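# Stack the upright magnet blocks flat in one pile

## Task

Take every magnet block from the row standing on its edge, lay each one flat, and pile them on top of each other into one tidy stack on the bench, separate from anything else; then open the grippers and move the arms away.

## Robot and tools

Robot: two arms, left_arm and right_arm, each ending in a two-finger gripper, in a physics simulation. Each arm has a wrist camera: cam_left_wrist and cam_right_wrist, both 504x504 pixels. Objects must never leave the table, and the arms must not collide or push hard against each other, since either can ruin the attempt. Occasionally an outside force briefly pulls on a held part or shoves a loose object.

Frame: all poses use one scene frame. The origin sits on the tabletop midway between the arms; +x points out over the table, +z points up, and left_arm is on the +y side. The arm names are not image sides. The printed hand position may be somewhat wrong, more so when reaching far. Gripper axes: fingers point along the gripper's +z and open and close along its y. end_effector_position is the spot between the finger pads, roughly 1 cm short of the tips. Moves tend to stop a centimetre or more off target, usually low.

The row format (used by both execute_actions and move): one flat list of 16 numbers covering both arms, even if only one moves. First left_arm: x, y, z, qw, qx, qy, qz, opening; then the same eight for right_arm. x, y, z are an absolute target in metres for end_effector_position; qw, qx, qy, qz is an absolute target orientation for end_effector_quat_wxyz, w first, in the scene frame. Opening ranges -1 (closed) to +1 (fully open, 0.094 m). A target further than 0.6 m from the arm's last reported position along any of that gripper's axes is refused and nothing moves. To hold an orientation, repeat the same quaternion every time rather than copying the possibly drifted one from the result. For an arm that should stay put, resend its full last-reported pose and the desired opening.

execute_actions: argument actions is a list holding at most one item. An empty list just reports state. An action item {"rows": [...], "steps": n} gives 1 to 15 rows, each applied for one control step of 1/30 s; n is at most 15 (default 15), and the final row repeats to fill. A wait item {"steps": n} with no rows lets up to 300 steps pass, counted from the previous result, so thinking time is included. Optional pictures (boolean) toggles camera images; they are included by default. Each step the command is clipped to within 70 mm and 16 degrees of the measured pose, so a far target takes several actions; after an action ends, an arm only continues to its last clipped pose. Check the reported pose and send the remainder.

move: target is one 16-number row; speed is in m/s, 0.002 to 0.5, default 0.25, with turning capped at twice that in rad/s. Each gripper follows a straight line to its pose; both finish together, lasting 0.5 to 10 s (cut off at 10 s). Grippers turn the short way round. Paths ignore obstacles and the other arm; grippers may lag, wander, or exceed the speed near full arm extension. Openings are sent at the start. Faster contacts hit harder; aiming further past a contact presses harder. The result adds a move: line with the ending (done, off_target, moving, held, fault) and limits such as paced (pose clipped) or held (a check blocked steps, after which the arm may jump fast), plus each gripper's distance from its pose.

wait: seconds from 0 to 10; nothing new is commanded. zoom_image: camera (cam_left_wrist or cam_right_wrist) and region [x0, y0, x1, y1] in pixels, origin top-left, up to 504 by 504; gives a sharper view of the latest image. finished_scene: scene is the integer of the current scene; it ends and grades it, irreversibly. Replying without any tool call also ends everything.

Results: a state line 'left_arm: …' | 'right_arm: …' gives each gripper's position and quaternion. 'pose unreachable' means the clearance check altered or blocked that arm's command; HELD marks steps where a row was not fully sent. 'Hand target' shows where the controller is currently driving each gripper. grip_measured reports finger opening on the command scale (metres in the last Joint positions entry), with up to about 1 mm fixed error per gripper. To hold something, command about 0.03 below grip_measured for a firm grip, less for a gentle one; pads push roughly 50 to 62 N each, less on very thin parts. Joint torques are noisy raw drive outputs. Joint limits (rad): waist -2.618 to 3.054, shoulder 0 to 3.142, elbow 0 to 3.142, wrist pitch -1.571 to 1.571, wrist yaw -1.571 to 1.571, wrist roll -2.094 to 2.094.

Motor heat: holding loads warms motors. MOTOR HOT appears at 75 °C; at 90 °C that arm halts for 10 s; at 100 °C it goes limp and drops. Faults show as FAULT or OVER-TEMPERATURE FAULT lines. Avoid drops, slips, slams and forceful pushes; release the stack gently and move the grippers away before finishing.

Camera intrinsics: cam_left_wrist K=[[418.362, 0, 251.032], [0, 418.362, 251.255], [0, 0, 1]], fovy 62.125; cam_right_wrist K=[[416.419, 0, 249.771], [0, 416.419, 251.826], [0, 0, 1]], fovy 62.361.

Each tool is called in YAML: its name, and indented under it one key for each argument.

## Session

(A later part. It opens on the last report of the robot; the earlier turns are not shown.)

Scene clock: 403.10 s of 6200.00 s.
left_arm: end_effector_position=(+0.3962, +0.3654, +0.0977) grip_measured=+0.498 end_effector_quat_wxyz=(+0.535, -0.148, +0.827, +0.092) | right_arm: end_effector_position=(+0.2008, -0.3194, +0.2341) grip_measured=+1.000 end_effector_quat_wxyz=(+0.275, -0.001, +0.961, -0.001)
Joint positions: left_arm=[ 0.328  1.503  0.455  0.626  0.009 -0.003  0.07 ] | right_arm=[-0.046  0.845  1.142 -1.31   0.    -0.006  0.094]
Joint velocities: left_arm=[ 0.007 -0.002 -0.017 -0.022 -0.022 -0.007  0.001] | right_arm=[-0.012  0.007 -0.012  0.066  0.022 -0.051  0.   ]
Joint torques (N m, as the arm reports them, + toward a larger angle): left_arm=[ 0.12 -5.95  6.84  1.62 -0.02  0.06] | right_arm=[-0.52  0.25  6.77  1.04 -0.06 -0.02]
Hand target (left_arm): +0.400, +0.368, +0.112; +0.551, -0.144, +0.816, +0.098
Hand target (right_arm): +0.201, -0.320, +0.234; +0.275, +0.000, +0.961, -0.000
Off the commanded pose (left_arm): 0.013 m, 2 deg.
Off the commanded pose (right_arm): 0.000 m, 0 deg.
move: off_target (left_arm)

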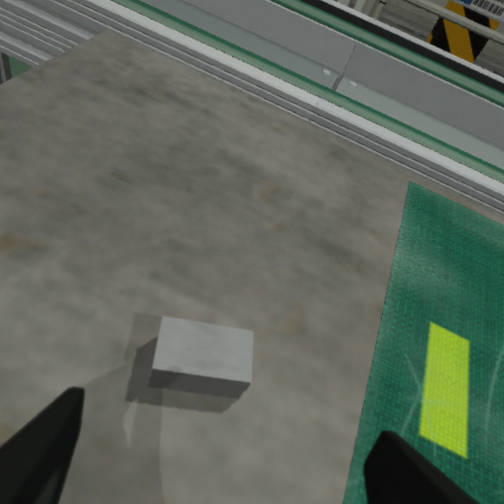

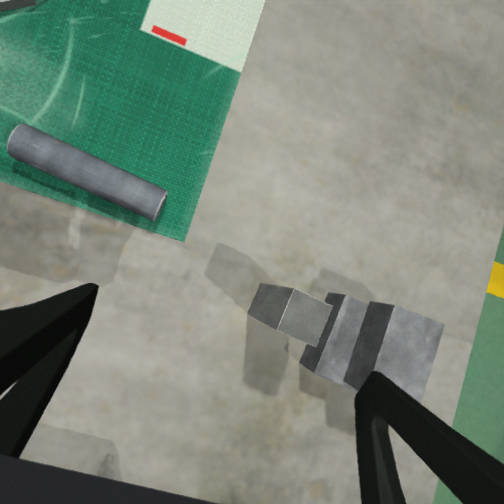

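move:
  target: [0.2020,0.3528,0.105,-0.1177,-0.6506,0.7432,-0.1030,0.5,0.2010,-0.3196,0.2342,0.275,0.0,0.961,0.0,1]
  speed: 0.25

move:
  target: [0.2020,0.3525,0.05,-0.1177,-0.6506,0.7432,-0.1030,0.5,0.2010,-0.3196,0.2342,0.275,0.0,0.961,0.0,1]
  speed: 0.1

Scene clock: 411.17 s of 6200.00 s.
left_arm: end_effector_position=(+0.1961, +0.3473, +0.1014) grip_measured=+0.498 end_effector_quat_wxyz=(-0.125, -0.642, +0.751, -0.092) | right_arm: end_effector_position=(+0.2008, -0.3194, +0.2341) grip_measured=+1.000 end_effector_quat_wxyz=(+0.275, -0.001, +0.961, -0.001)
Joint positions: left_arm=[ 0.712  1.603  1.189 -1.416  0.174 -0.652  0.07 ] | right_arm=[-0.046  0.845  1.142 -1.31   0.    -0.006  0.094]
Joint velocities: left_arm=[-0.002 -0.012  0.007 -0.007  0.007 -0.095  0.   ] | right_arm=[ 0.007 -0.007 -0.007 -0.037  0.037 -0.007  0.   ]
Joint torques (N m, as the arm reports them, + toward a larger angle): left_arm=[ 0.82 -4.66  8.1  -0.32  0.16 -0.1 ] | right_arm=[-0.56  0.09  6.76  1.02 -0.05 -0.02]
Hand target (left_arm): +0.199, +0.351, +0.108; -0.119, -0.649, +0.745, -0.096
Hand target (right_arm): +0.201, -0.320, +0.234; +0.275, +0.000, +0.961, -0.000
Off the commanded pose (left_arm): 0.009 m, 2 deg.
Off the commanded pose (right_arm): 0.000 m, 0 deg.
After step 90, 1.00 s passed at rest.
move: done

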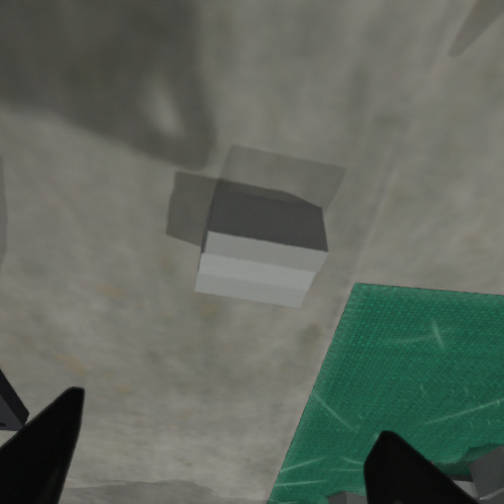

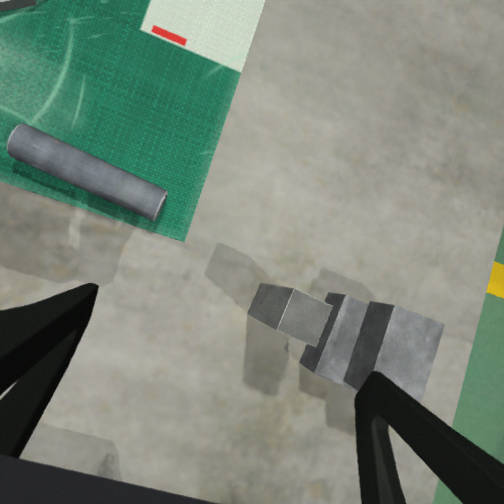

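Scene clock: 412.23 s of 6200.00 s.
left_arm: end_effector_position=(+0.2010, +0.3502, +0.0509) grip_measured=+0.498 end_effector_quat_wxyz=(-0.123, -0.645, +0.748, -0.099) | right_arm: end_effector_position=(+0.2008, -0.3194, +0.2341) grip_measured=+1.000 end_effector_quat_wxyz=(+0.275, -0.001, +0.961, -0.001)
Joint positions: left_arm=[ 0.717  1.673  1.055 -1.209  0.188 -0.652  0.07 ] | right_arm=[-0.046  0.845  1.142 -1.31   0.    -0.006  0.094]
Joint velocities: left_arm=[-0.007  0.002 -0.017 -0.007  0.022  0.007  0.   ] | right_arm=[-0.017  0.002 -0.002 -0.051 -0.022 -0.022  0.   ]
Joint torques (N m, as the arm reports them, + toward a larger angle): left_arm=[ 0.87 -5.17  4.95 -0.08  0.16 -0.06] | right_arm=[-0.54  0.14  6.72  1.01 -0.06 -0.04]
Hand target (left_arm): +0.202, +0.353, +0.050; -0.118, -0.651, +0.743, -0.103
Hand target (right_arm): +0.201, -0.320, +0.234; +0.275, +0.000, +0.961, -0.000
Off the commanded pose (left_arm): 0.003 m, 1 deg.
Off the commanded pose (right_arm): 0.000 m, 0 deg.
move: done

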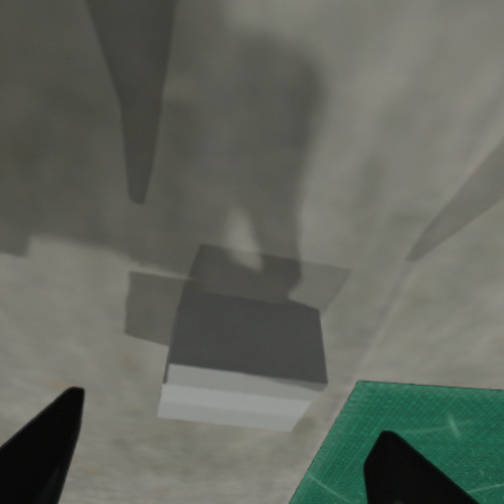

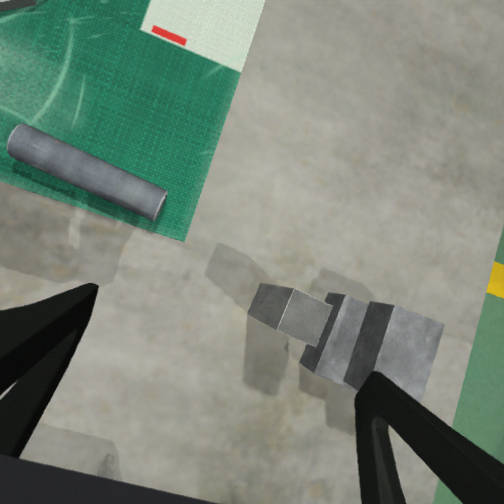

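move:
  target: [0.2020,0.3510,0.016,-0.1177,-0.6506,0.7432,-0.1030,0.5,0.2010,-0.3196,0.2342,0.275,0.0,0.961,0.0,1]
  speed: 0.04

zoom_image:
  camera: "cam_left_wrist"
  region: [60,330,420,504]

Scene clock: 417.37 s of 6200.00 s.
left_arm: end_effector_position=(+0.2012, +0.3500, +0.0176) grip_measured=+0.498 end_effector_quat_wxyz=(-0.120, -0.645, +0.748, -0.099) | right_arm: end_effector_position=(+0.2008, -0.3194, +0.2341) grip_measured=+1.000 end_effector_quat_wxyz=(+0.275, -0.001, +0.961, -0.001)
Joint positions: left_arm=[ 0.717  1.726  0.971 -1.067  0.189 -0.653  0.07 ] | right_arm=[-0.046  0.845  1.142 -1.31   0.    -0.006  0.094]
Joint velocities: left_arm=[ 0.007  0.012 -0.002 -0.007  0.007  0.022 -0.001] | right_arm=[ 0.012 -0.007 -0.002 -0.037 -0.095  0.037  0.   ]
Joint torques (N m, as the arm reports them, + toward a larger angle): left_arm=[ 0.54 -5.19  4.43 -0.06  0.16 -0.1 ] | right_arm=[-0.47  0.18  6.73  1.05 -0.05 -0.01]
Hand target (left_arm): +0.202, +0.351, +0.016; -0.118, -0.651, +0.743, -0.103
Hand target (right_arm): +0.201, -0.320, +0.234; +0.275, +0.000, +0.961, -0.000
Off the commanded pose (left_arm): 0.002 m, 1 deg.
Off the commanded pose (right_arm): 0.000 m, 0 deg.
After step 90, 0.83 s passed at rest.
move: done

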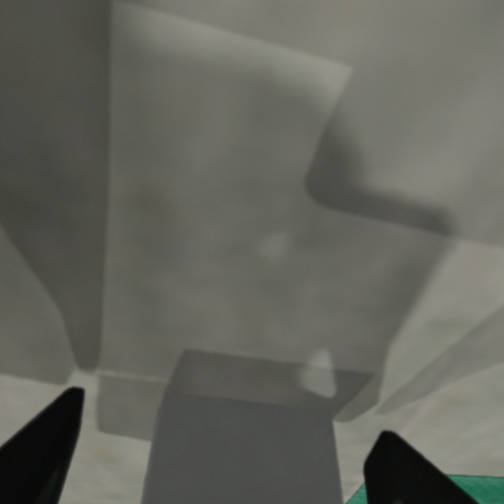

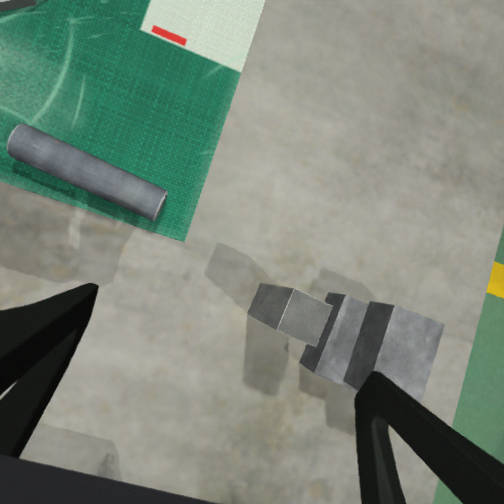

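Region (60, 330, 420, 504) of cam_left_wrist's 504x504 image, scaled by 1.400, with more detail than that image has; it fills the top 244 rows of this view, and the rest is white.

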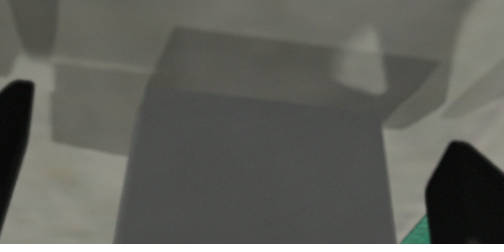

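execute_actions:
  actions:
    - {"rows":[[0.2020,0.3500,0.016,-0.1177,-0.6506,0.7432,-0.1030,0.35,0.2010,-0.3196,0.2342,0.275,0.0,0.961,0.0,1],[0.2020,0.3500,0.016,-0.1177,-0.6506,0.7432,-0.1030,0.3,0.2010,-0.3196,0.2342,0.275,0.0,0.961,0.0,1],[0.2020,0.3500,0.016,-0.1177,-0.6506,0.7432,-0.1030,0.2,0.2010,-0.3196,0.2342,0.275,0.0,0.961,0.0,1],[0.2020,0.3500,0.016,-0.1177,-0.6506,0.7432,-0.1030,0.1,0.2010,-0.3196,0.2342,0.275,0.0,0.961,0.0,1],[0.2020,0.3500,0.016,-0.1177,-0.6506,0.7432,-0.1030,0.02,0.2010,-0.3196,0.2342,0.275,0.0,0.961,0.0,1],[0.2020,0.3500,0.016,-0.1177,-0.6506,0.7432,-0.1030,-0.04,0.2010,-0.3196,0.2342,0.275,0.0,0.961,0.0,1],[0.2020,0.3500,0.016,-0.1177,-0.6506,0.7432,-0.1030,-0.07,0.2010,-0.3196,0.2342,0.275,0.0,0.961,0.0,1],[0.2020,0.3500,0.016,-0.1177,-0.6506,0.7432,-0.1030,-0.09,0.2010,-0.3196,0.2342,0.275,0.0,0.961,0.0,1],[0.2020,0.3500,0.016,-0.1177,-0.6506,0.7432,-0.1030,-0.105,0.2010,-0.3196,0.2342,0.275,0.0,0.961,0.0,1],[0.2020,0.3500,0.016,-0.1177,-0.6506,0.7432,-0.1030,-0.12,0.2010,-0.3196,0.2342,0.275,0.0,0.961,0.0,1],[0.2020,0.3500,0.016,-0.1177,-0.6506,0.7432,-0.1030,-0.135,0.2010,-0.3196,0.2342,0.275,0.0,0.961,0.0,1],[0.2020,0.3500,0.016,-0.1177,-0.6506,0.7432,-0.1030,-0.146,0.2010,-0.3196,0.2342,0.275,0.0,0.961,0.0,1]],"steps":15}
  pictures: false

move:
  target: [0.2035,0.3570,0.10,-0.1177,-0.6506,0.7432,-0.1030,-0.148,0.2010,-0.3196,0.2342,0.275,0.0,0.961,0.0,1]
  speed: 0.07

Scene clock: 430.43 s of 6200.00 s.
left_arm: end_effector_position=(+0.2021, +0.3503, +0.0175) grip_measured=-0.113 end_effector_quat_wxyz=(-0.119, -0.646, +0.747, -0.100) | right_arm: end_effector_position=(+0.2008, -0.3194, +0.2341) grip_measured=+1.000 end_effector_quat_wxyz=(+0.275, -0.001, +0.961, -0.001)
Joint positions: left_arm=[ 0.717  1.726  0.971 -1.064  0.191 -0.656  0.042] | right_arm=[-0.046  0.845  1.142 -1.31   0.    -0.006  0.094]
Joint velocities: left_arm=[ 0.002  0.002  0.007  0.037 -0.007 -0.007 -0.   ] | right_arm=[ 0.007  0.007 -0.002 -0.037 -0.037  0.037  0.   ]
Joint torques (N m, as the arm reports them, + toward a larger angle): left_arm=[ 0.35 -5.43  4.24 -0.06  0.15 -0.07] | right_arm=[-0.57  0.12  6.69  1.05 -0.06 -0.05]
Hand target (left_arm): +0.202, +0.350, +0.016; -0.118, -0.651, +0.743, -0.103
Hand target (right_arm): +0.201, -0.320, +0.234; +0.275, +0.000, +0.961, -0.000
Off the commanded pose (left_arm): 0.002 m, 1 deg.
Off the commanded pose (right_arm): 0.000 m, 0 deg.
Steps of this call (steps 1 to 90: nothing new was sent; then 9.57 s passed at rest; steps 91 to 105: all 15 steps of this action). Readings (end_effector_position):
91: left_arm (+0.2014, +0.3502, +0.0176) | right_arm (+0.2008, -0.3194, +0.2341)
92: left_arm (+0.2014, +0.3502, +0.0176) | right_arm (+0.2008, -0.3194, +0.2341)
94: left_arm (+0.2014, +0.3502, +0.0176) | right_arm (+0.2008, -0.3194, +0.2341)
98: left_arm (+0.2020, +0.3503, +0.0175) | right_arm (+0.2008, -0.3194, +0.2341)
105: the state above

Scene clock: 432.37 s of 6200.00 s.
left_arm: end_effector_position=(+0.2017, +0.3521, +0.0872) grip_measured=-0.113 end_effector_quat_wxyz=(-0.136, -0.648, +0.742, -0.101) | right_arm: end_effector_position=(+0.2008, -0.3194, +0.2341) grip_measured=+1.000 end_effector_quat_wxyz=(+0.275, -0.001, +0.961, -0.001)
Joint positions: left_arm=[ 0.725  1.664  1.187 -1.379  0.191 -0.654  0.042] | right_arm=[-0.046  0.845  1.142 -1.31   0.    -0.006  0.094]
Joint velocities: left_arm=[ 0.007  0.002 -0.022 -0.051 -0.066 -0.066 -0.   ] | right_arm=[-0.012  0.012 -0.017  0.007 -0.022  0.007  0.   ]
Joint torques (N m, as the arm reports them, + toward a larger angle): left_arm=[ 1.08 -7.62  7.81 -0.41  0.14  0.02] | right_arm=[-0.45  0.15  6.76  1.04 -0.08 -0.02]
Hand target (left_arm): +0.203, +0.357, +0.100; -0.118, -0.651, +0.743, -0.103
Hand target (right_arm): +0.201, -0.320, +0.234; +0.275, +0.000, +0.961, -0.000
Off the commanded pose (left_arm): 0.014 m, 2 deg.
Off the commanded pose (right_arm): 0.000 m, 0 deg.
move: off_target (left_arm)

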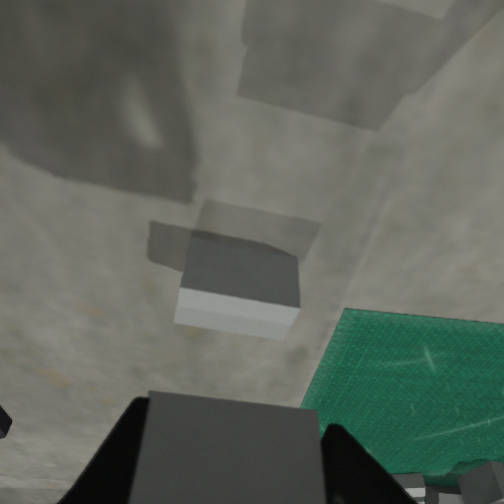

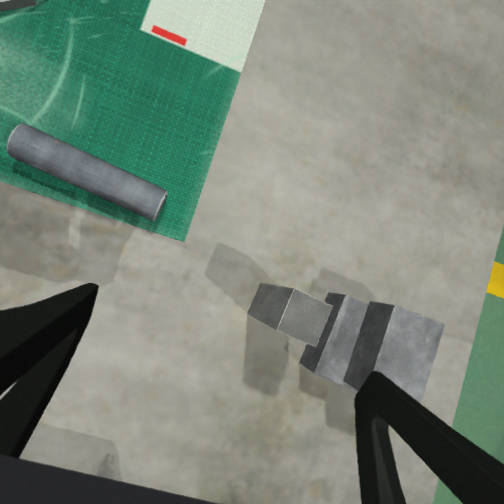

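move:
  target: [0.460,0.3885,0.118,0.5995,-0.1378,0.7813,0.1057,-0.148,0.2010,-0.3196,0.2342,0.275,0.0,0.961,0.0,1]
  speed: 0.25

move:
  target: [0.4545,0.3885,0.064,0.5995,-0.1378,0.7813,0.1057,-0.148,0.2010,-0.3196,0.2342,0.275,0.0,0.961,0.0,1]
  speed: 0.05

Scene clock: 442.40 s of 6200.00 s.
left_arm: end_effector_position=(+0.4569, +0.3863, +0.0966) grip_measured=-0.113 end_effector_quat_wxyz=(+0.577, -0.152, +0.797, +0.097) | right_arm: end_effector_position=(+0.2008, -0.3194, +0.2341) grip_measured=+1.000 end_effector_quat_wxyz=(+0.275, -0.001, +0.961, -0.001)
Joint positions: left_arm=[ 0.318  1.796  0.635  0.839 -0.008 -0.024  0.042] | right_arm=[-0.046  0.845  1.142 -1.31   0.    -0.006  0.094]
Joint velocities: left_arm=[ 0.002  0.007  0.007  0.007  0.022 -0.007 -0.   ] | right_arm=[-0.002  0.012  0.002  0.037 -0.022 -0.007  0.   ]
Joint torques (N m, as the arm reports them, + toward a larger angle): left_arm=[ 0.48 -6.68  6.2   2.11  0.09  0.05] | right_arm=[-0.53  0.26  6.81  1.03 -0.05 -0.01]
Hand target (left_arm): +0.463, +0.390, +0.114; +0.602, -0.145, +0.779, +0.102
Hand target (right_arm): +0.201, -0.320, +0.234; +0.275, +0.000, +0.961, -0.000
Off the commanded pose (left_arm): 0.022 m, 4 deg.
Off the commanded pose (right_arm): 0.000 m, 0 deg.
After step 90, 2.50 s passed at rest.
move: off_target (left_arm)

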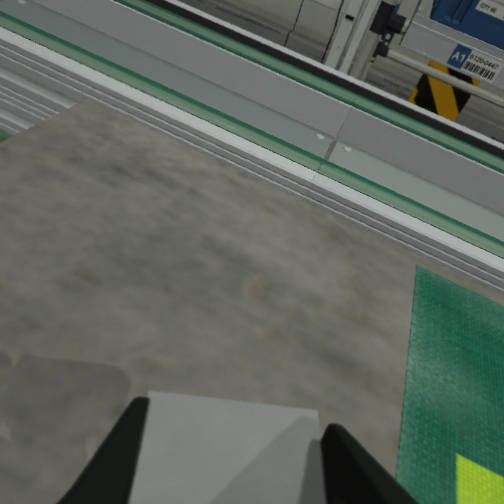

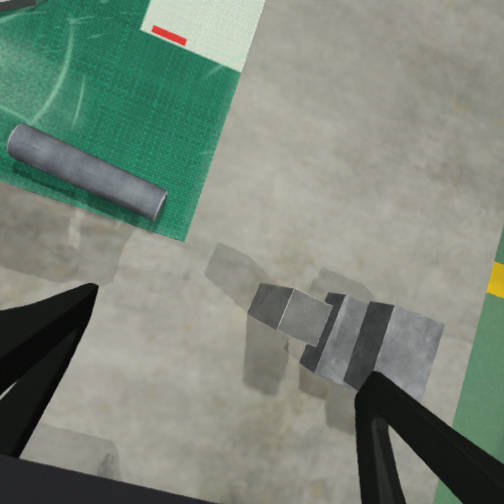

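Scene clock: 443.70 s of 6200.00 s.
left_arm: end_effector_position=(+0.4524, +0.3828, +0.0501) grip_measured=-0.113 end_effector_quat_wxyz=(+0.578, -0.142, +0.797, +0.099) | right_arm: end_effector_position=(+0.2008, -0.3194, +0.2341) grip_measured=+1.000 end_effector_quat_wxyz=(+0.275, -0.001, +0.961, -0.001)
Joint positions: left_arm=[ 0.318  1.989  0.579  1.094  0.002 -0.006  0.042] | right_arm=[-0.046  0.845  1.142 -1.31   0.    -0.006  0.094]
Joint velocities: left_arm=[ 0.007  0.002  0.012  0.022  0.007 -0.022  0.   ] | right_arm=[-0.002 -0.002 -0.002 -0.051  0.007  0.022  0.   ]
Joint torques (N m, as the arm reports them, + toward a larger angle): left_arm=[ 1.2  -7.07  3.93  2.09  0.09  0.05] | right_arm=[-0.48  0.27  6.82  1.07 -0.05 -0.02]
Hand target (left_arm): +0.454, +0.388, +0.063; +0.599, -0.138, +0.782, +0.106
Hand target (right_arm): +0.201, -0.320, +0.234; +0.275, +0.000, +0.961, -0.000
Off the commanded pose (left_arm): 0.015 m, 3 deg.
Off the commanded pose (right_arm): 0.000 m, 0 deg.
move: off_target (left_arm)

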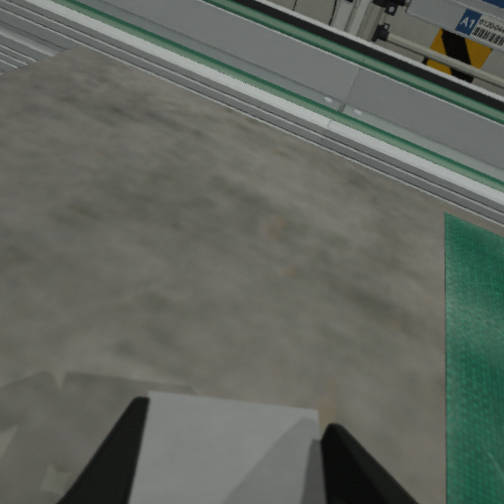

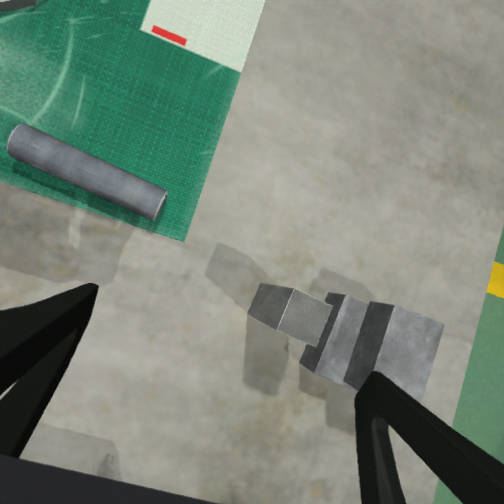

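execute_actions:
  actions:
    - {"rows":[[0.4545,0.3895,0.063,0.5995,-0.1378,0.7813,0.1057,-0.148,0.2010,-0.3196,0.2342,0.275,0.0,0.961,0.0,1],[0.4545,0.3905,0.063,0.5995,-0.1378,0.7813,0.1057,-0.148,0.2010,-0.3196,0.2342,0.275,0.0,0.961,0.0,1],[0.4545,0.3905,0.063,0.5995,-0.1378,0.7813,0.1057,-0.148,0.2010,-0.3196,0.2342,0.275,0.0,0.961,0.0,1],[0.4545,0.3905,0.063,0.5995,-0.1378,0.7813,0.1057,-0.148,0.2010,-0.3196,0.2342,0.275,0.0,0.961,0.0,1],[0.4545,0.3905,0.063,0.5995,-0.1378,0.7813,0.1057,-0.148,0.2010,-0.3196,0.2342,0.275,0.0,0.961,0.0,1],[0.4545,0.3905,0.063,0.5995,-0.1378,0.7813,0.1057,-0.148,0.2010,-0.3196,0.2342,0.275,0.0,0.961,0.0,1],[0.4545,0.3890,0.062,0.5995,-0.1378,0.7813,0.1057,-0.148,0.2010,-0.3196,0.2342,0.275,0.0,0.961,0.0,1],[0.4545,0.3890,0.061,0.5995,-0.1378,0.7813,0.1057,-0.148,0.2010,-0.3196,0.2342,0.275,0.0,0.961,0.0,1],[0.4545,0.3890,0.060,0.5995,-0.1378,0.7813,0.1057,-0.148,0.2010,-0.3196,0.2342,0.275,0.0,0.961,0.0,1],[0.4545,0.3890,0.059,0.5995,-0.1378,0.7813,0.1057,-0.148,0.2010,-0.3196,0.2342,0.275,0.0,0.961,0.0,1],[0.4545,0.3890,0.058,0.5995,-0.1378,0.7813,0.1057,-0.148,0.2010,-0.3196,0.2342,0.275,0.0,0.961,0.0,1],[0.4545,0.3890,0.057,0.5995,-0.1378,0.7813,0.1057,-0.148,0.2010,-0.3196,0.2342,0.275,0.0,0.961,0.0,1]],"steps":15}
  pictures: false

Scene clock: 454.23 s of 6200.00 s.
left_arm: end_effector_position=(+0.4508, +0.3857, +0.0417) grip_measured=-0.113 end_effector_quat_wxyz=(+0.575, -0.144, +0.799, +0.100) | right_arm: end_effector_position=(+0.2008, -0.3194, +0.2341) grip_measured=+1.000 end_effector_quat_wxyz=(+0.275, -0.001, +0.961, -0.001)
Joint positions: left_arm=[ 0.327  2.02   0.579  1.116  0.006 -0.005  0.042] | right_arm=[-0.046  0.845  1.142 -1.31   0.    -0.006  0.094]
Joint velocities: left_arm=[ 0.007  0.066 -0.012  0.022  0.037 -0.081 -0.001] | right_arm=[-0.007 -0.017  0.012 -0.022  0.022  0.007  0.   ]
Joint torques (N m, as the arm reports them, + toward a larger angle): left_arm=[ 0.55 -7.49  3.84  2.2   0.06  0.02] | right_arm=[-0.51  0.11  6.75  1.05 -0.06 -0.03]
Hand target (left_arm): +0.454, +0.389, +0.057; +0.599, -0.138, +0.782, +0.105
Hand target (right_arm): +0.201, -0.320, +0.234; +0.275, +0.000, +0.961, -0.000
Off the commanded pose (left_arm): 0.016 m, 4 deg.
Off the commanded pose (right_arm): 0.000 m, 0 deg.
Steps of this call (steps 1 to 90: nothing new was sent; then 7.03 s passed at rest; steps 91 to 105: all 15 steps of this action). Readings (end_effector_position):
91: left_arm (+0.4524, +0.3830, +0.0505) | right_arm (+0.2008, -0.3194, +0.2341)
92: left_arm (+0.4523, +0.3834, +0.0505) | right_arm (+0.2008, -0.3194, +0.2341)
94: left_arm (+0.4518, +0.3848, +0.0505) | right_arm (+0.2008, -0.3194, +0.2341)
98: left_arm (+0.4514, +0.3860, +0.0505) | right_arm (+0.2008, -0.3194, +0.2341)
105: the state above

execute_actions:
  actions:
    - {"rows":[[0.4550,0.3885,0.056,0.5995,-0.1378,0.7813,0.1057,-0.148,0.2010,-0.3196,0.2342,0.275,0.0,0.961,0.0,1],[0.4550,0.3885,0.055,0.5995,-0.1378,0.7813,0.1057,-0.148,0.2010,-0.3196,0.2342,0.275,0.0,0.961,0.0,1],[0.4550,0.3885,0.054,0.5995,-0.1378,0.7813,0.1057,-0.148,0.2010,-0.3196,0.2342,0.275,0.0,0.961,0.0,1],[0.4550,0.3885,0.0535,0.5995,-0.1378,0.7813,0.1057,-0.148,0.2010,-0.3196,0.2342,0.275,0.0,0.961,0.0,1],[0.4550,0.3885,0.053,0.5995,-0.1378,0.7813,0.1057,-0.148,0.2010,-0.3196,0.2342,0.275,0.0,0.961,0.0,1],[0.4550,0.3885,0.0525,0.5995,-0.1378,0.7813,0.1057,-0.148,0.2010,-0.3196,0.2342,0.275,0.0,0.961,0.0,1],[0.4550,0.3885,0.052,0.5995,-0.1378,0.7813,0.1057,-0.148,0.2010,-0.3196,0.2342,0.275,0.0,0.961,0.0,1],[0.4550,0.3885,0.0515,0.5995,-0.1378,0.7813,0.1057,-0.148,0.2010,-0.3196,0.2342,0.275,0.0,0.961,0.0,1],[0.4550,0.3885,0.051,0.5995,-0.1378,0.7813,0.1057,-0.148,0.2010,-0.3196,0.2342,0.275,0.0,0.961,0.0,1],[0.4550,0.3885,0.050,0.5995,-0.1378,0.7813,0.1057,-0.148,0.2010,-0.3196,0.2342,0.275,0.0,0.961,0.0,1],[0.4550,0.3885,0.049,0.5995,-0.1378,0.7813,0.1057,-0.148,0.2010,-0.3196,0.2342,0.275,0.0,0.961,0.0,1],[0.4550,0.3885,0.048,0.5995,-0.1378,0.7813,0.1057,-0.148,0.2010,-0.3196,0.2342,0.275,0.0,0.961,0.0,1],[0.4550,0.3885,0.047,0.5995,-0.1378,0.7813,0.1057,-0.148,0.2010,-0.3196,0.2342,0.275,0.0,0.961,0.0,1]],"steps":15}
  pictures: false

Scene clock: 462.97 s of 6200.00 s.
left_arm: end_effector_position=(+0.4519, +0.3862, +0.0371) grip_measured=-0.113 end_effector_quat_wxyz=(+0.581, -0.143, +0.795, +0.101) | right_arm: end_effector_position=(+0.2008, -0.3194, +0.2341) grip_measured=+1.000 end_effector_quat_wxyz=(+0.275, -0.001, +0.961, -0.001)
Joint positions: left_arm=[ 0.327  2.063  0.579  1.175  0.006 -0.004  0.042] | right_arm=[-0.046  0.845  1.142 -1.31   0.    -0.006  0.094]
Joint velocities: left_arm=[-0.012  0.046  0.002  0.095  0.007 -0.007  0.001] | right_arm=[ 0.027 -0.007 -0.002  0.022  0.051 -0.051  0.   ]
Joint torques (N m, as the arm reports them, + toward a larger angle): left_arm=[ 0.31 -7.04  3.7   1.93  0.07  0.03] | right_arm=[-0.43  0.11  6.73  1.03 -0.05 -0.02]
Hand target (left_arm): +0.455, +0.388, +0.047; +0.599, -0.138, +0.782, +0.105
Hand target (right_arm): +0.201, -0.320, +0.234; +0.275, +0.000, +0.961, -0.000
Off the commanded pose (left_arm): 0.011 m, 3 deg.
Off the commanded pose (right_arm): 0.000 m, 0 deg.
Steps of this call (steps 1 to 90: nothing new was sent; then 5.23 s passed at rest; steps 91 to 105: all 15 steps of this action). Readings (end_effector_position):
91: left_arm (+0.4513, +0.3860, +0.0430) | right_arm (+0.2008, -0.3194, +0.2341)
92: left_arm (+0.4514, +0.3860, +0.0432) | right_arm (+0.2008, -0.3194, +0.2341)
94: left_arm (+0.4516, +0.3861, +0.0432) | right_arm (+0.2008, -0.3194, +0.2341)
98: left_arm (+0.4512, +0.3859, +0.0385) | right_arm (+0.2008, -0.3194, +0.2341)
105: the state above

execute_actions:
  actions:
    - {"rows":[[0.4550,0.3885,0.047,0.5995,-0.1378,0.7813,0.1057,-0.148,0.2010,-0.3196,0.2342,0.275,0.0,0.961,0.0,1],[0.4550,0.3885,0.046,0.5995,-0.1378,0.7813,0.1057,-0.148,0.2010,-0.3196,0.2342,0.275,0.0,0.961,0.0,1],[0.4550,0.3885,0.046,0.5995,-0.1378,0.7813,0.1057,-0.148,0.2010,-0.3196,0.2342,0.275,0.0,0.961,0.0,1],[0.4550,0.3885,0.046,0.5995,-0.1378,0.7813,0.1057,-0.148,0.2010,-0.3196,0.2342,0.275,0.0,0.961,0.0,1],[0.4550,0.3885,0.046,0.5995,-0.1378,0.7813,0.1057,-0.148,0.2010,-0.3196,0.2342,0.275,0.0,0.961,0.0,1],[0.4550,0.3885,0.048,0.5995,-0.1378,0.7813,0.1057,-0.11,0.2010,-0.3196,0.2342,0.275,0.0,0.961,0.0,1],[0.4550,0.3885,0.048,0.5995,-0.1378,0.7813,0.1057,-0.10,0.2010,-0.3196,0.2342,0.275,0.0,0.961,0.0,1],[0.4550,0.3885,0.048,0.5995,-0.1378,0.7813,0.1057,-0.08,0.2010,-0.3196,0.2342,0.275,0.0,0.961,0.0,1],[0.4550,0.3885,0.048,0.5995,-0.1378,0.7813,0.1057,-0.05,0.2010,-0.3196,0.2342,0.275,0.0,0.961,0.0,1],[0.4550,0.3885,0.048,0.5995,-0.1378,0.7813,0.1057,0.0,0.2010,-0.3196,0.2342,0.275,0.0,0.961,0.0,1],[0.4550,0.3885,0.048,0.5995,-0.1378,0.7813,0.1057,0.05,0.2010,-0.3196,0.2342,0.275,0.0,0.961,0.0,1],[0.4550,0.3885,0.048,0.5995,-0.1378,0.7813,0.1057,0.1,0.2010,-0.3196,0.2342,0.275,0.0,0.961,0.0,1],[0.4550,0.3885,0.048,0.5995,-0.1378,0.7813,0.1057,0.2,0.2010,-0.3196,0.2342,0.275,0.0,0.961,0.0,1],[0.4550,0.3885,0.048,0.5995,-0.1378,0.7813,0.1057,0.35,0.2010,-0.3196,0.2342,0.275,0.0,0.961,0.0,1]],"steps":15}
  pictures: false

move:
  target: [0.40,0.368,0.12,0.5507,-0.1440,0.8164,0.0971,0.5,0.2010,-0.3196,0.2342,0.275,0.0,0.961,0.0,1]
  speed: 0.15

zoom_image:
  camera: "cam_left_wrist"
  region: [120,280,300,420]

Scene clock: 475.53 s of 6200.00 s.
left_arm: end_effector_position=(+0.4525, +0.3864, +0.0383) grip_measured=+0.332 end_effector_quat_wxyz=(+0.585, -0.142, +0.792, +0.101) | right_arm: end_effector_position=(+0.2008, -0.3194, +0.2341) grip_measured=+1.000 end_effector_quat_wxyz=(+0.275, -0.001, +0.961, -0.001)
Joint positions: left_arm=[ 0.327  2.066  0.579  1.188  0.006 -0.004  0.063] | right_arm=[-0.046  0.845  1.142 -1.31   0.    -0.006  0.094]
Joint velocities: left_arm=[ 0.012  0.017 -0.012 -0.007  0.037  0.007  0.033] | right_arm=[ 0.007 -0.007 -0.012  0.051  0.037 -0.022  0.   ]
Joint torques (N m, as the arm reports them, + toward a larger angle): left_arm=[ 0.32 -7.38  3.71  1.91  0.03  0.03] | right_arm=[-0.52  0.15  6.79  1.04 -0.04  0.  ]
Hand target (left_arm): +0.455, +0.389, +0.048; +0.599, -0.138, +0.781, +0.105
Hand target (right_arm): +0.201, -0.320, +0.234; +0.275, +0.000, +0.961, -0.000
Off the commanded pose (left_arm): 0.010 m, 2 deg.
Off the commanded pose (right_arm): 0.000 m, 0 deg.
Steps of this call (steps 1 to 90: nothing new was sent; then 9.07 s passed at rest; steps 91 to 105: all 15 steps of this action). Readings (end_effector_position):
91: left_arm (+0.4522, +0.3863, +0.0372) | right_arm (+0.2008, -0.3194, +0.2341)
92: left_arm (+0.4522, +0.3863, +0.0373) | right_arm (+0.2008, -0.3194, +0.2341)
94: left_arm (+0.4522, +0.3863, +0.0373) | right_arm (+0.2008, -0.3194, +0.2341)
98: left_arm (+0.4522, +0.3863, +0.0373) | right_arm (+0.2008, -0.3194, +0.2341)
105: the state above

Scene clock: 477.20 s of 6200.00 s.
left_arm: end_effector_position=(+0.3958, +0.3653, +0.1067) grip_measured=+0.498 end_effector_quat_wxyz=(+0.534, -0.149, +0.827, +0.093) | right_arm: end_effector_position=(+0.2008, -0.3194, +0.2341) grip_measured=+1.000 end_effector_quat_wxyz=(+0.275, -0.001, +0.961, -0.001)
Joint positions: left_arm=[ 0.327  1.464  0.473  0.566  0.006 -0.003  0.07 ] | right_arm=[-0.046  0.845  1.142 -1.31   0.    -0.006  0.094]
Joint velocities: left_arm=[-0.027 -0.002 -0.012 -0.037 -0.022 -0.022  0.001] | right_arm=[-0.012 -0.002 -0.017  0.022  0.081 -0.139  0.   ]
Joint torques (N m, as the arm reports them, + toward a larger angle): left_arm=[ 0.29 -5.81  7.15  1.62  0.01  0.06] | right_arm=[-0.5   0.13  6.82  1.03 -0.06 -0.02]
Hand target (left_arm): +0.400, +0.368, +0.122; +0.551, -0.144, +0.816, +0.098
Hand target (right_arm): +0.201, -0.320, +0.234; +0.275, +0.000, +0.961, -0.000
Off the commanded pose (left_arm): 0.014 m, 2 deg.
Off the commanded pose (right_arm): 0.000 m, 0 deg.
move: off_target (left_arm)

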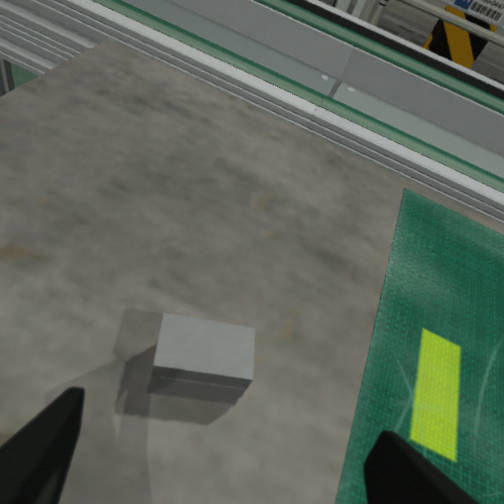

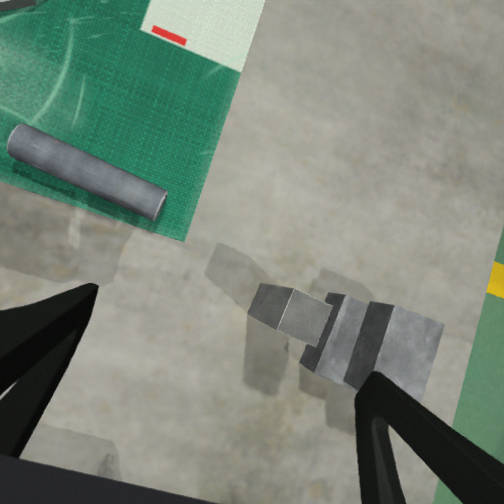

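Region (120, 280, 300, 420) of cam_left_wrist's 504x504 image, scaled by 2.800, with more detail than that image has.

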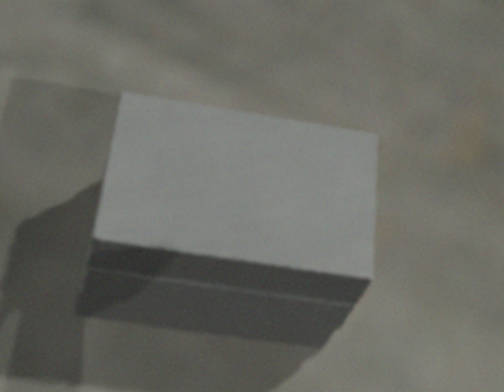

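move:
  target: [0.2005,0.3417,0.105,-0.1177,-0.6506,0.7432,-0.1030,0.5,0.2010,-0.3196,0.2342,0.275,0.0,0.961,0.0,1]
  speed: 0.25

move:
  target: [0.2005,0.3410,0.05,-0.1177,-0.6506,0.7432,-0.1030,0.5,0.2010,-0.3196,0.2342,0.275,0.0,0.961,0.0,1]
  speed: 0.1

Scene clock: 489.07 s of 6200.00 s.
left_arm: end_effector_position=(+0.1945, +0.3364, +0.1014) grip_measured=+0.498 end_effector_quat_wxyz=(-0.124, -0.642, +0.751, -0.091) | right_arm: end_effector_position=(+0.2008, -0.3194, +0.2341) grip_measured=+1.000 end_effector_quat_wxyz=(+0.275, -0.001, +0.961, -0.001)
Joint positions: left_arm=[ 0.683  1.569  1.155 -1.41   0.18  -0.68   0.07 ] | right_arm=[-0.046  0.845  1.142 -1.31   0.    -0.006  0.094]
Joint velocities: left_arm=[-0.007 -0.002 -0.007  0.037 -0.022  0.007 -0.001] | right_arm=[ 0.007 -0.022 -0.007  0.007  0.037 -0.081  0.   ]
Joint torques (N m, as the arm reports them, + toward a larger angle): left_arm=[ 0.93 -4.28  8.04 -0.31  0.16 -0.07] | right_arm=[-0.57  0.21  6.71  1.03 -0.04 -0.03]
Hand target (left_arm): +0.198, +0.340, +0.108; -0.118, -0.649, +0.745, -0.096
Hand target (right_arm): +0.201, -0.320, +0.234; +0.275, +0.000, +0.961, -0.000
Off the commanded pose (left_arm): 0.009 m, 2 deg.
Off the commanded pose (right_arm): 0.000 m, 0 deg.
After step 90, 4.80 s passed at rest.
move: done

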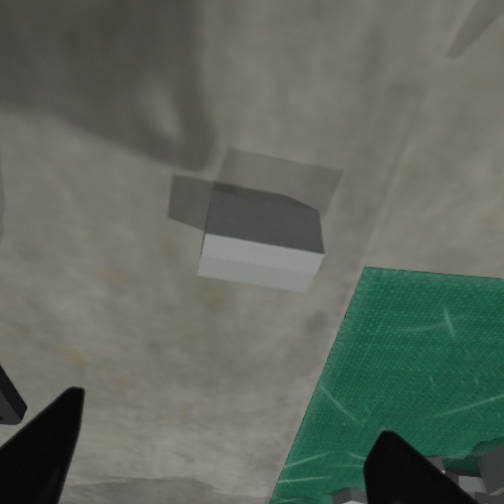

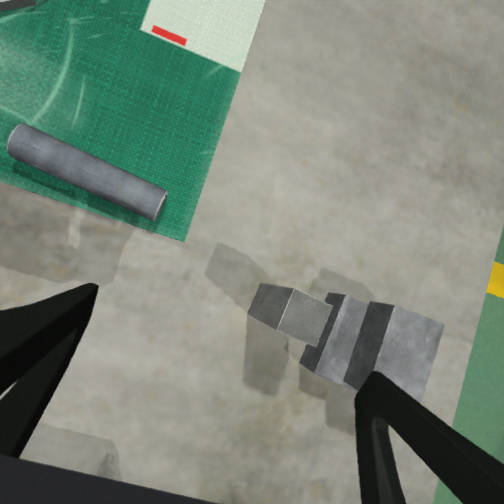

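Scene clock: 490.13 s of 6200.00 s.
left_arm: end_effector_position=(+0.1995, +0.3388, +0.0510) grip_measured=+0.498 end_effector_quat_wxyz=(-0.122, -0.645, +0.748, -0.099) | right_arm: end_effector_position=(+0.2008, -0.3194, +0.2341) grip_measured=+1.000 end_effector_quat_wxyz=(+0.275, -0.001, +0.961, -0.001)
Joint positions: left_arm=[ 0.689  1.639  1.018 -1.2    0.195 -0.68   0.07 ] | right_arm=[-0.046  0.845  1.142 -1.31   0.    -0.006  0.094]
Joint velocities: left_arm=[-0.027 -0.007 -0.002  0.051 -0.022 -0.051  0.001] | right_arm=[-0.012 -0.002  0.002 -0.007  0.007  0.051  0.   ]
Joint torques (N m, as the arm reports them, + toward a larger angle): left_arm=[ 1.03 -4.81  4.9  -0.07  0.16 -0.07] | right_arm=[-0.52  0.19  6.76  1.03 -0.06 -0.03]
Hand target (left_arm): +0.201, +0.341, +0.050; -0.118, -0.651, +0.743, -0.103
Hand target (right_arm): +0.201, -0.320, +0.234; +0.275, +0.000, +0.961, -0.000
Off the commanded pose (left_arm): 0.003 m, 1 deg.
Off the commanded pose (right_arm): 0.000 m, 0 deg.
move: done

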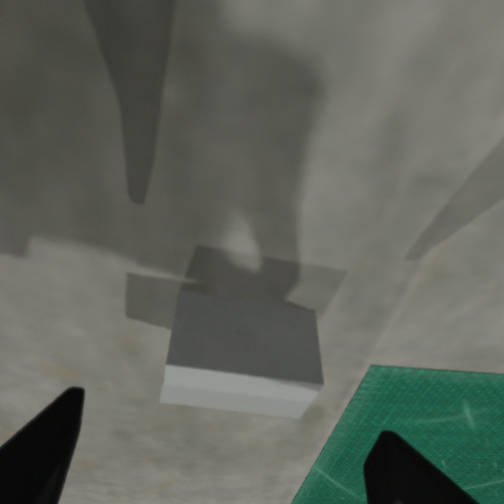

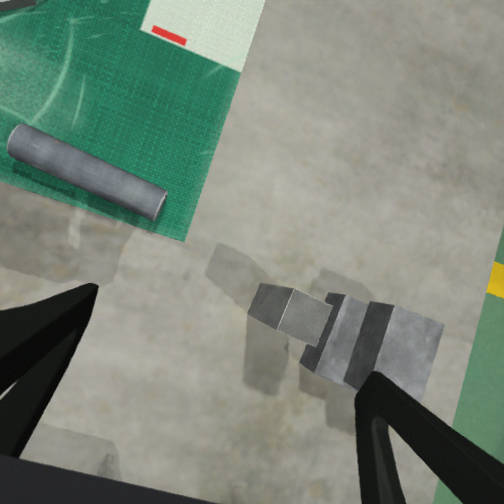

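move:
  target: [0.2000,0.3392,0.016,-0.1177,-0.6506,0.7432,-0.1030,0.5,0.2010,-0.3196,0.2342,0.275,0.0,0.961,0.0,1]
  speed: 0.04

zoom_image:
  camera: "cam_left_wrist"
  region: [60,330,420,504]

Scene clock: 496.17 s of 6200.00 s.
left_arm: end_effector_position=(+0.1992, +0.3384, +0.0178) grip_measured=+0.498 end_effector_quat_wxyz=(-0.120, -0.645, +0.748, -0.099) | right_arm: end_effector_position=(+0.2008, -0.3194, +0.2341) grip_measured=+1.000 end_effector_quat_wxyz=(+0.275, -0.001, +0.961, -0.001)
Joint positions: left_arm=[ 0.689  1.691  0.931 -1.056  0.196 -0.681  0.07 ] | right_arm=[-0.046  0.845  1.142 -1.31   0.    -0.006  0.094]
Joint velocities: left_arm=[-0.012 -0.007 -0.017 -0.037 -0.022 -0.007 -0.001] | right_arm=[-0.017 -0.002 -0.012 -0.007  0.095  0.066  0.   ]
Joint torques (N m, as the arm reports them, + toward a larger angle): left_arm=[ 0.61 -4.84  4.5  -0.04  0.17 -0.08] | right_arm=[-0.47  0.14  6.7   1.04 -0.05 -0.03]
Hand target (left_arm): +0.200, +0.339, +0.016; -0.118, -0.651, +0.743, -0.103
Hand target (right_arm): +0.201, -0.320, +0.234; +0.275, +0.000, +0.961, -0.000
Off the commanded pose (left_arm): 0.002 m, 1 deg.
Off the commanded pose (right_arm): 0.000 m, 0 deg.
After step 90, 1.73 s passed at rest.
move: done

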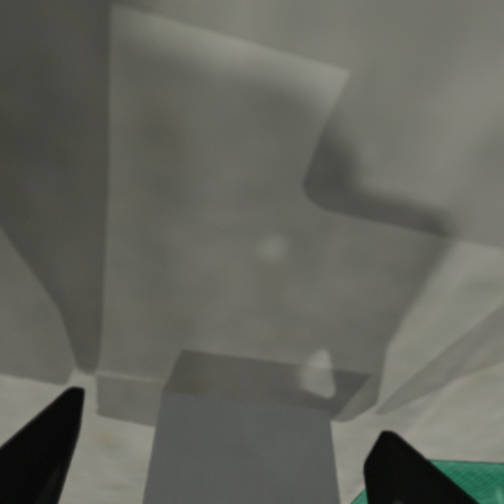

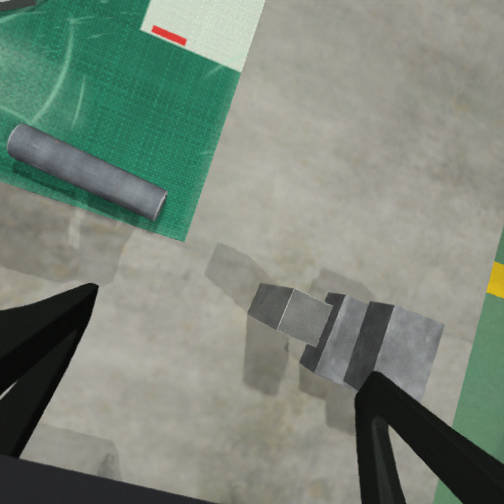

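Region (60, 330, 420, 504) of cam_left_wrist's 504x504 image, scaled by 1.400, with more detail than that image has; it fills the top 244 rows of this view, and the rest is white.

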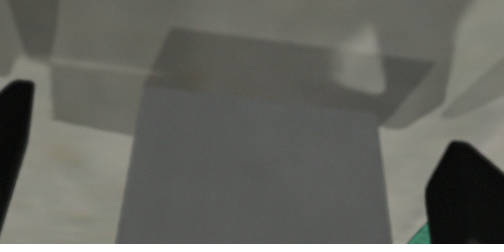

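execute_actions:
  actions:
    - {"rows":[[0.2000,0.3385,0.016,-0.1177,-0.6506,0.7432,-0.1030,0.35,0.2010,-0.3196,0.2342,0.275,0.0,0.961,0.0,1],[0.2000,0.3385,0.016,-0.1177,-0.6506,0.7432,-0.1030,0.3,0.2010,-0.3196,0.2342,0.275,0.0,0.961,0.0,1],[0.2000,0.3385,0.016,-0.1177,-0.6506,0.7432,-0.1030,0.2,0.2010,-0.3196,0.2342,0.275,0.0,0.961,0.0,1],[0.2000,0.3385,0.016,-0.1177,-0.6506,0.7432,-0.1030,0.1,0.2010,-0.3196,0.2342,0.275,0.0,0.961,0.0,1],[0.2000,0.3385,0.016,-0.1177,-0.6506,0.7432,-0.1030,0.02,0.2010,-0.3196,0.2342,0.275,0.0,0.961,0.0,1],[0.2000,0.3385,0.016,-0.1177,-0.6506,0.7432,-0.1030,-0.04,0.2010,-0.3196,0.2342,0.275,0.0,0.961,0.0,1],[0.2000,0.3385,0.016,-0.1177,-0.6506,0.7432,-0.1030,-0.07,0.2010,-0.3196,0.2342,0.275,0.0,0.961,0.0,1],[0.2000,0.3385,0.016,-0.1177,-0.6506,0.7432,-0.1030,-0.09,0.2010,-0.3196,0.2342,0.275,0.0,0.961,0.0,1],[0.2000,0.3385,0.016,-0.1177,-0.6506,0.7432,-0.1030,-0.105,0.2010,-0.3196,0.2342,0.275,0.0,0.961,0.0,1],[0.2000,0.3385,0.016,-0.1177,-0.6506,0.7432,-0.1030,-0.12,0.2010,-0.3196,0.2342,0.275,0.0,0.961,0.0,1],[0.2000,0.3385,0.016,-0.1177,-0.6506,0.7432,-0.1030,-0.135,0.2010,-0.3196,0.2342,0.275,0.0,0.961,0.0,1],[0.2000,0.3385,0.016,-0.1177,-0.6506,0.7432,-0.1030,-0.146,0.2010,-0.3196,0.2342,0.275,0.0,0.961,0.0,1]],"steps":15}
  pictures: false

move:
  target: [0.2015,0.3460,0.10,-0.1177,-0.6506,0.7432,-0.1030,-0.148,0.2010,-0.3196,0.2342,0.275,0.0,0.961,0.0,1]
  speed: 0.06

Scene clock: 506.03 s of 6200.00 s.
left_arm: end_effector_position=(+0.2000, +0.3387, +0.0176) grip_measured=-0.114 end_effector_quat_wxyz=(-0.118, -0.646, +0.747, -0.100) | right_arm: end_effector_position=(+0.2008, -0.3194, +0.2341) grip_measured=+1.000 end_effector_quat_wxyz=(+0.275, -0.001, +0.961, -0.001)
Joint positions: left_arm=[ 0.689  1.691  0.931 -1.052  0.198 -0.684  0.042] | right_arm=[-0.046  0.845  1.142 -1.31   0.    -0.006  0.094]
Joint velocities: left_arm=[-0.032  0.012 -0.002 -0.11   0.022 -0.037  0.   ] | right_arm=[-0.022 -0.002  0.002  0.051  0.007 -0.007  0.   ]
Joint torques (N m, as the arm reports them, + toward a larger angle): left_arm=[ 0.36 -5.05  4.28 -0.05  0.16 -0.12] | right_arm=[-0.5   0.18  6.71  1.06 -0.06 -0.03]
Hand target (left_arm): +0.200, +0.339, +0.016; -0.118, -0.651, +0.743, -0.103
Hand target (right_arm): +0.201, -0.320, +0.234; +0.275, +0.000, +0.961, -0.000
Off the commanded pose (left_arm): 0.002 m, 1 deg.
Off the commanded pose (right_arm): 0.000 m, 0 deg.
Steps of this call (steps 1 to 90: nothing new was sent; then 6.37 s passed at rest; steps 91 to 105: all 15 steps of this action). Readings (end_effector_position):
91: left_arm (+0.1995, +0.3386, +0.0177) | right_arm (+0.2008, -0.3194, +0.2341)
92: left_arm (+0.1995, +0.3386, +0.0177) | right_arm (+0.2008, -0.3194, +0.2341)
94: left_arm (+0.1995, +0.3386, +0.0177) | right_arm (+0.2008, -0.3194, +0.2341)
98: left_arm (+0.2000, +0.3386, +0.0177) | right_arm (+0.2008, -0.3194, +0.2341)
105: the state above

Scene clock: 508.17 s of 6200.00 s.
left_arm: end_effector_position=(+0.1995, +0.3411, +0.0873) grip_measured=-0.114 end_effector_quat_wxyz=(-0.136, -0.648, +0.743, -0.101) | right_arm: end_effector_position=(+0.2008, -0.3194, +0.2341) grip_measured=+1.000 end_effector_quat_wxyz=(+0.275, -0.001, +0.961, -0.001)
Joint positions: left_arm=[ 0.699  1.629  1.15  -1.373  0.198 -0.679  0.042] | right_arm=[-0.046  0.845  1.142 -1.31   0.    -0.006  0.094]
Joint velocities: left_arm=[ 0.022  0.002 -0.007 -0.066 -0.066 -0.037  0.001] | right_arm=[-0.007 -0.002  0.002 -0.022  0.066  0.022  0.   ]
Joint torques (N m, as the arm reports them, + toward a larger angle): left_arm=[ 1.1  -7.5   7.77 -0.42  0.12  0.02] | right_arm=[-0.55  0.23  6.72  1.03 -0.06 -0.03]
Hand target (left_arm): +0.201, +0.346, +0.100; -0.118, -0.650, +0.743, -0.103
Hand target (right_arm): +0.201, -0.320, +0.234; +0.275, +0.000, +0.961, -0.000
Off the commanded pose (left_arm): 0.014 m, 2 deg.
Off the commanded pose (right_arm): 0.000 m, 0 deg.
move: off_target (left_arm)

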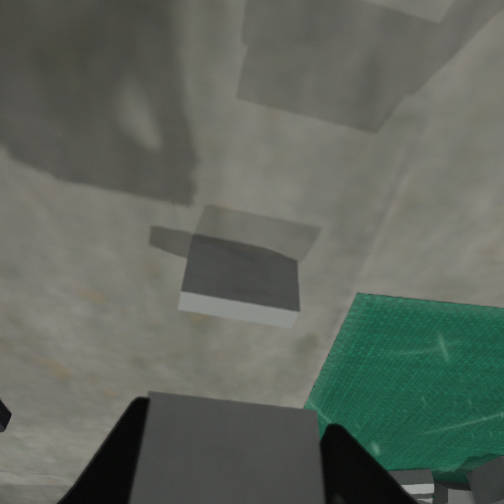

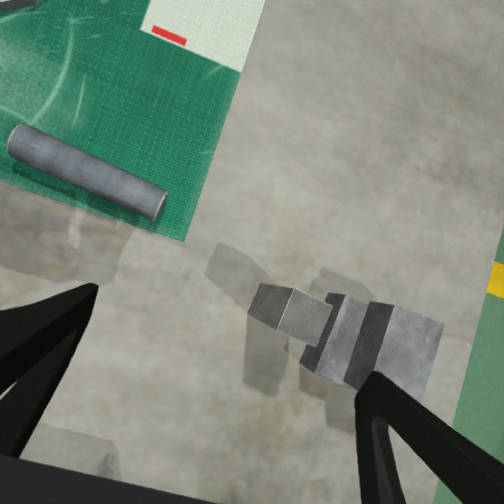

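move:
  target: [0.460,0.3910,0.128,0.5995,-0.1378,0.7813,0.1057,-0.148,0.2010,-0.3196,0.2342,0.275,0.0,0.961,0.0,1]
  speed: 0.25

move:
  target: [0.4545,0.3890,0.075,0.5995,-0.1378,0.7813,0.1057,-0.148,0.2010,-0.3196,0.2342,0.275,0.0,0.961,0.0,1]
  speed: 0.05

Scene clock: 536.53 s of 6200.00 s.
left_arm: end_effector_position=(+0.4582, +0.3858, +0.1070) grip_measured=-0.114 end_effector_quat_wxyz=(+0.577, -0.149, +0.797, +0.095) | right_arm: end_effector_position=(+0.2008, -0.3194, +0.2341) grip_measured=+1.000 end_effector_quat_wxyz=(+0.275, -0.001, +0.961, -0.001)
Joint positions: left_arm=[ 0.319  1.759  0.651  0.787 -0.001 -0.022  0.042] | right_arm=[-0.046  0.845  1.142 -1.31   0.    -0.006  0.094]
Joint velocities: left_arm=[ 0.002  0.007 -0.007 -0.051 -0.007  0.022 -0.001] | right_arm=[-0.017 -0.002  0.007  0.007 -0.066  0.022  0.   ]
Joint torques (N m, as the arm reports them, + toward a larger angle): left_arm=[ 1.21 -6.52  6.32  2.1   0.08  0.03] | right_arm=[-0.56  0.17  6.78  1.04 -0.05  0.  ]
Hand target (left_arm): +0.462, +0.392, +0.124; +0.602, -0.145, +0.779, +0.102
Hand target (right_arm): +0.201, -0.320, +0.234; +0.275, +0.000, +0.961, -0.000
Off the commanded pose (left_arm): 0.022 m, 4 deg.
Off the commanded pose (right_arm): 0.000 m, 0 deg.
After step 90, 20.83 s passed at rest.
move: off_target (left_arm)

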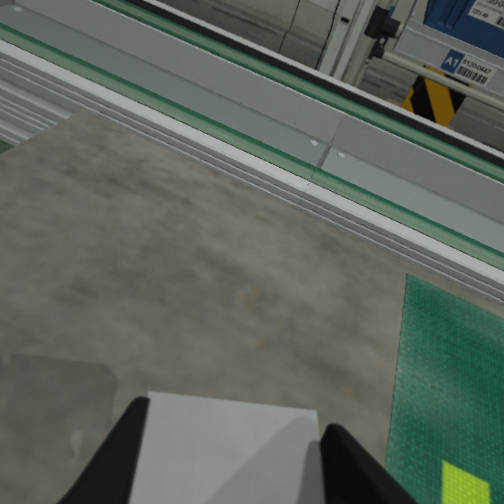

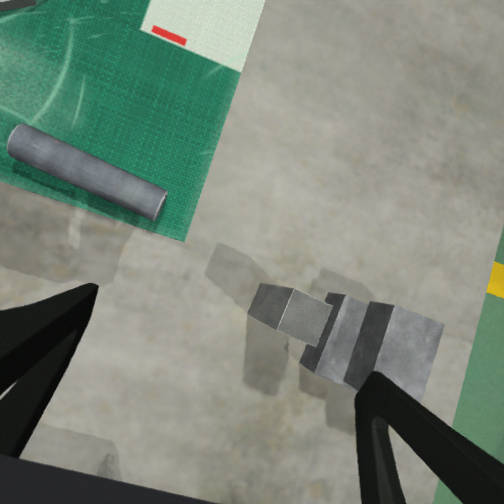

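Scene clock: 537.80 s of 6200.00 s.
left_arm: end_effector_position=(+0.4522, +0.3828, +0.0607) grip_measured=-0.114 end_effector_quat_wxyz=(+0.578, -0.141, +0.798, +0.099) | right_arm: end_effector_position=(+0.2008, -0.3194, +0.2341) grip_measured=+1.000 end_effector_quat_wxyz=(+0.275, -0.001, +0.961, -0.001)
Joint positions: left_arm=[ 0.319  1.938  0.582  1.038  0.003 -0.005  0.042] | right_arm=[-0.046  0.845  1.142 -1.31   0.    -0.006  0.094]
Joint velocities: left_arm=[-0.007 -0.002  0.012  0.022 -0.022 -0.037  0.001] | right_arm=[-0.017  0.017 -0.007 -0.022  0.007 -0.037  0.   ]
Joint torques (N m, as the arm reports them, + toward a larger angle): left_arm=[ 1.26 -6.97  4.34  2.1   0.08  0.05] | right_arm=[-0.46  0.16  6.74  1.04 -0.05 -0.03]
Hand target (left_arm): +0.454, +0.389, +0.074; +0.599, -0.138, +0.782, +0.105
Hand target (right_arm): +0.201, -0.320, +0.234; +0.275, +0.000, +0.961, -0.000
Off the commanded pose (left_arm): 0.016 m, 3 deg.
Off the commanded pose (right_arm): 0.000 m, 0 deg.
move: off_target (left_arm)

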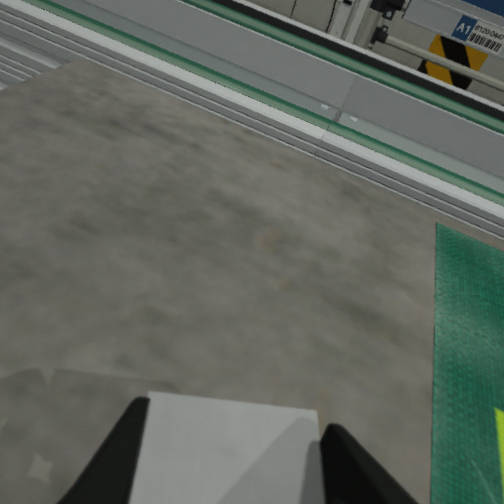

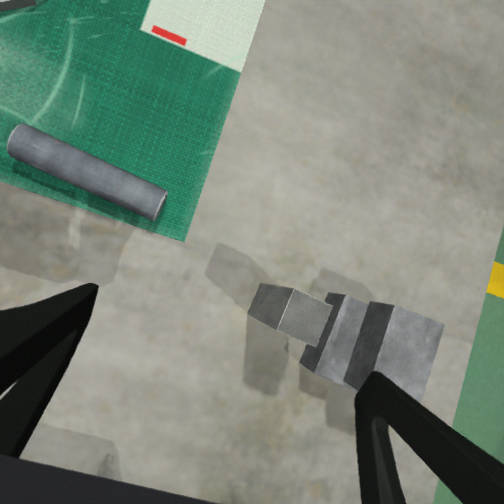

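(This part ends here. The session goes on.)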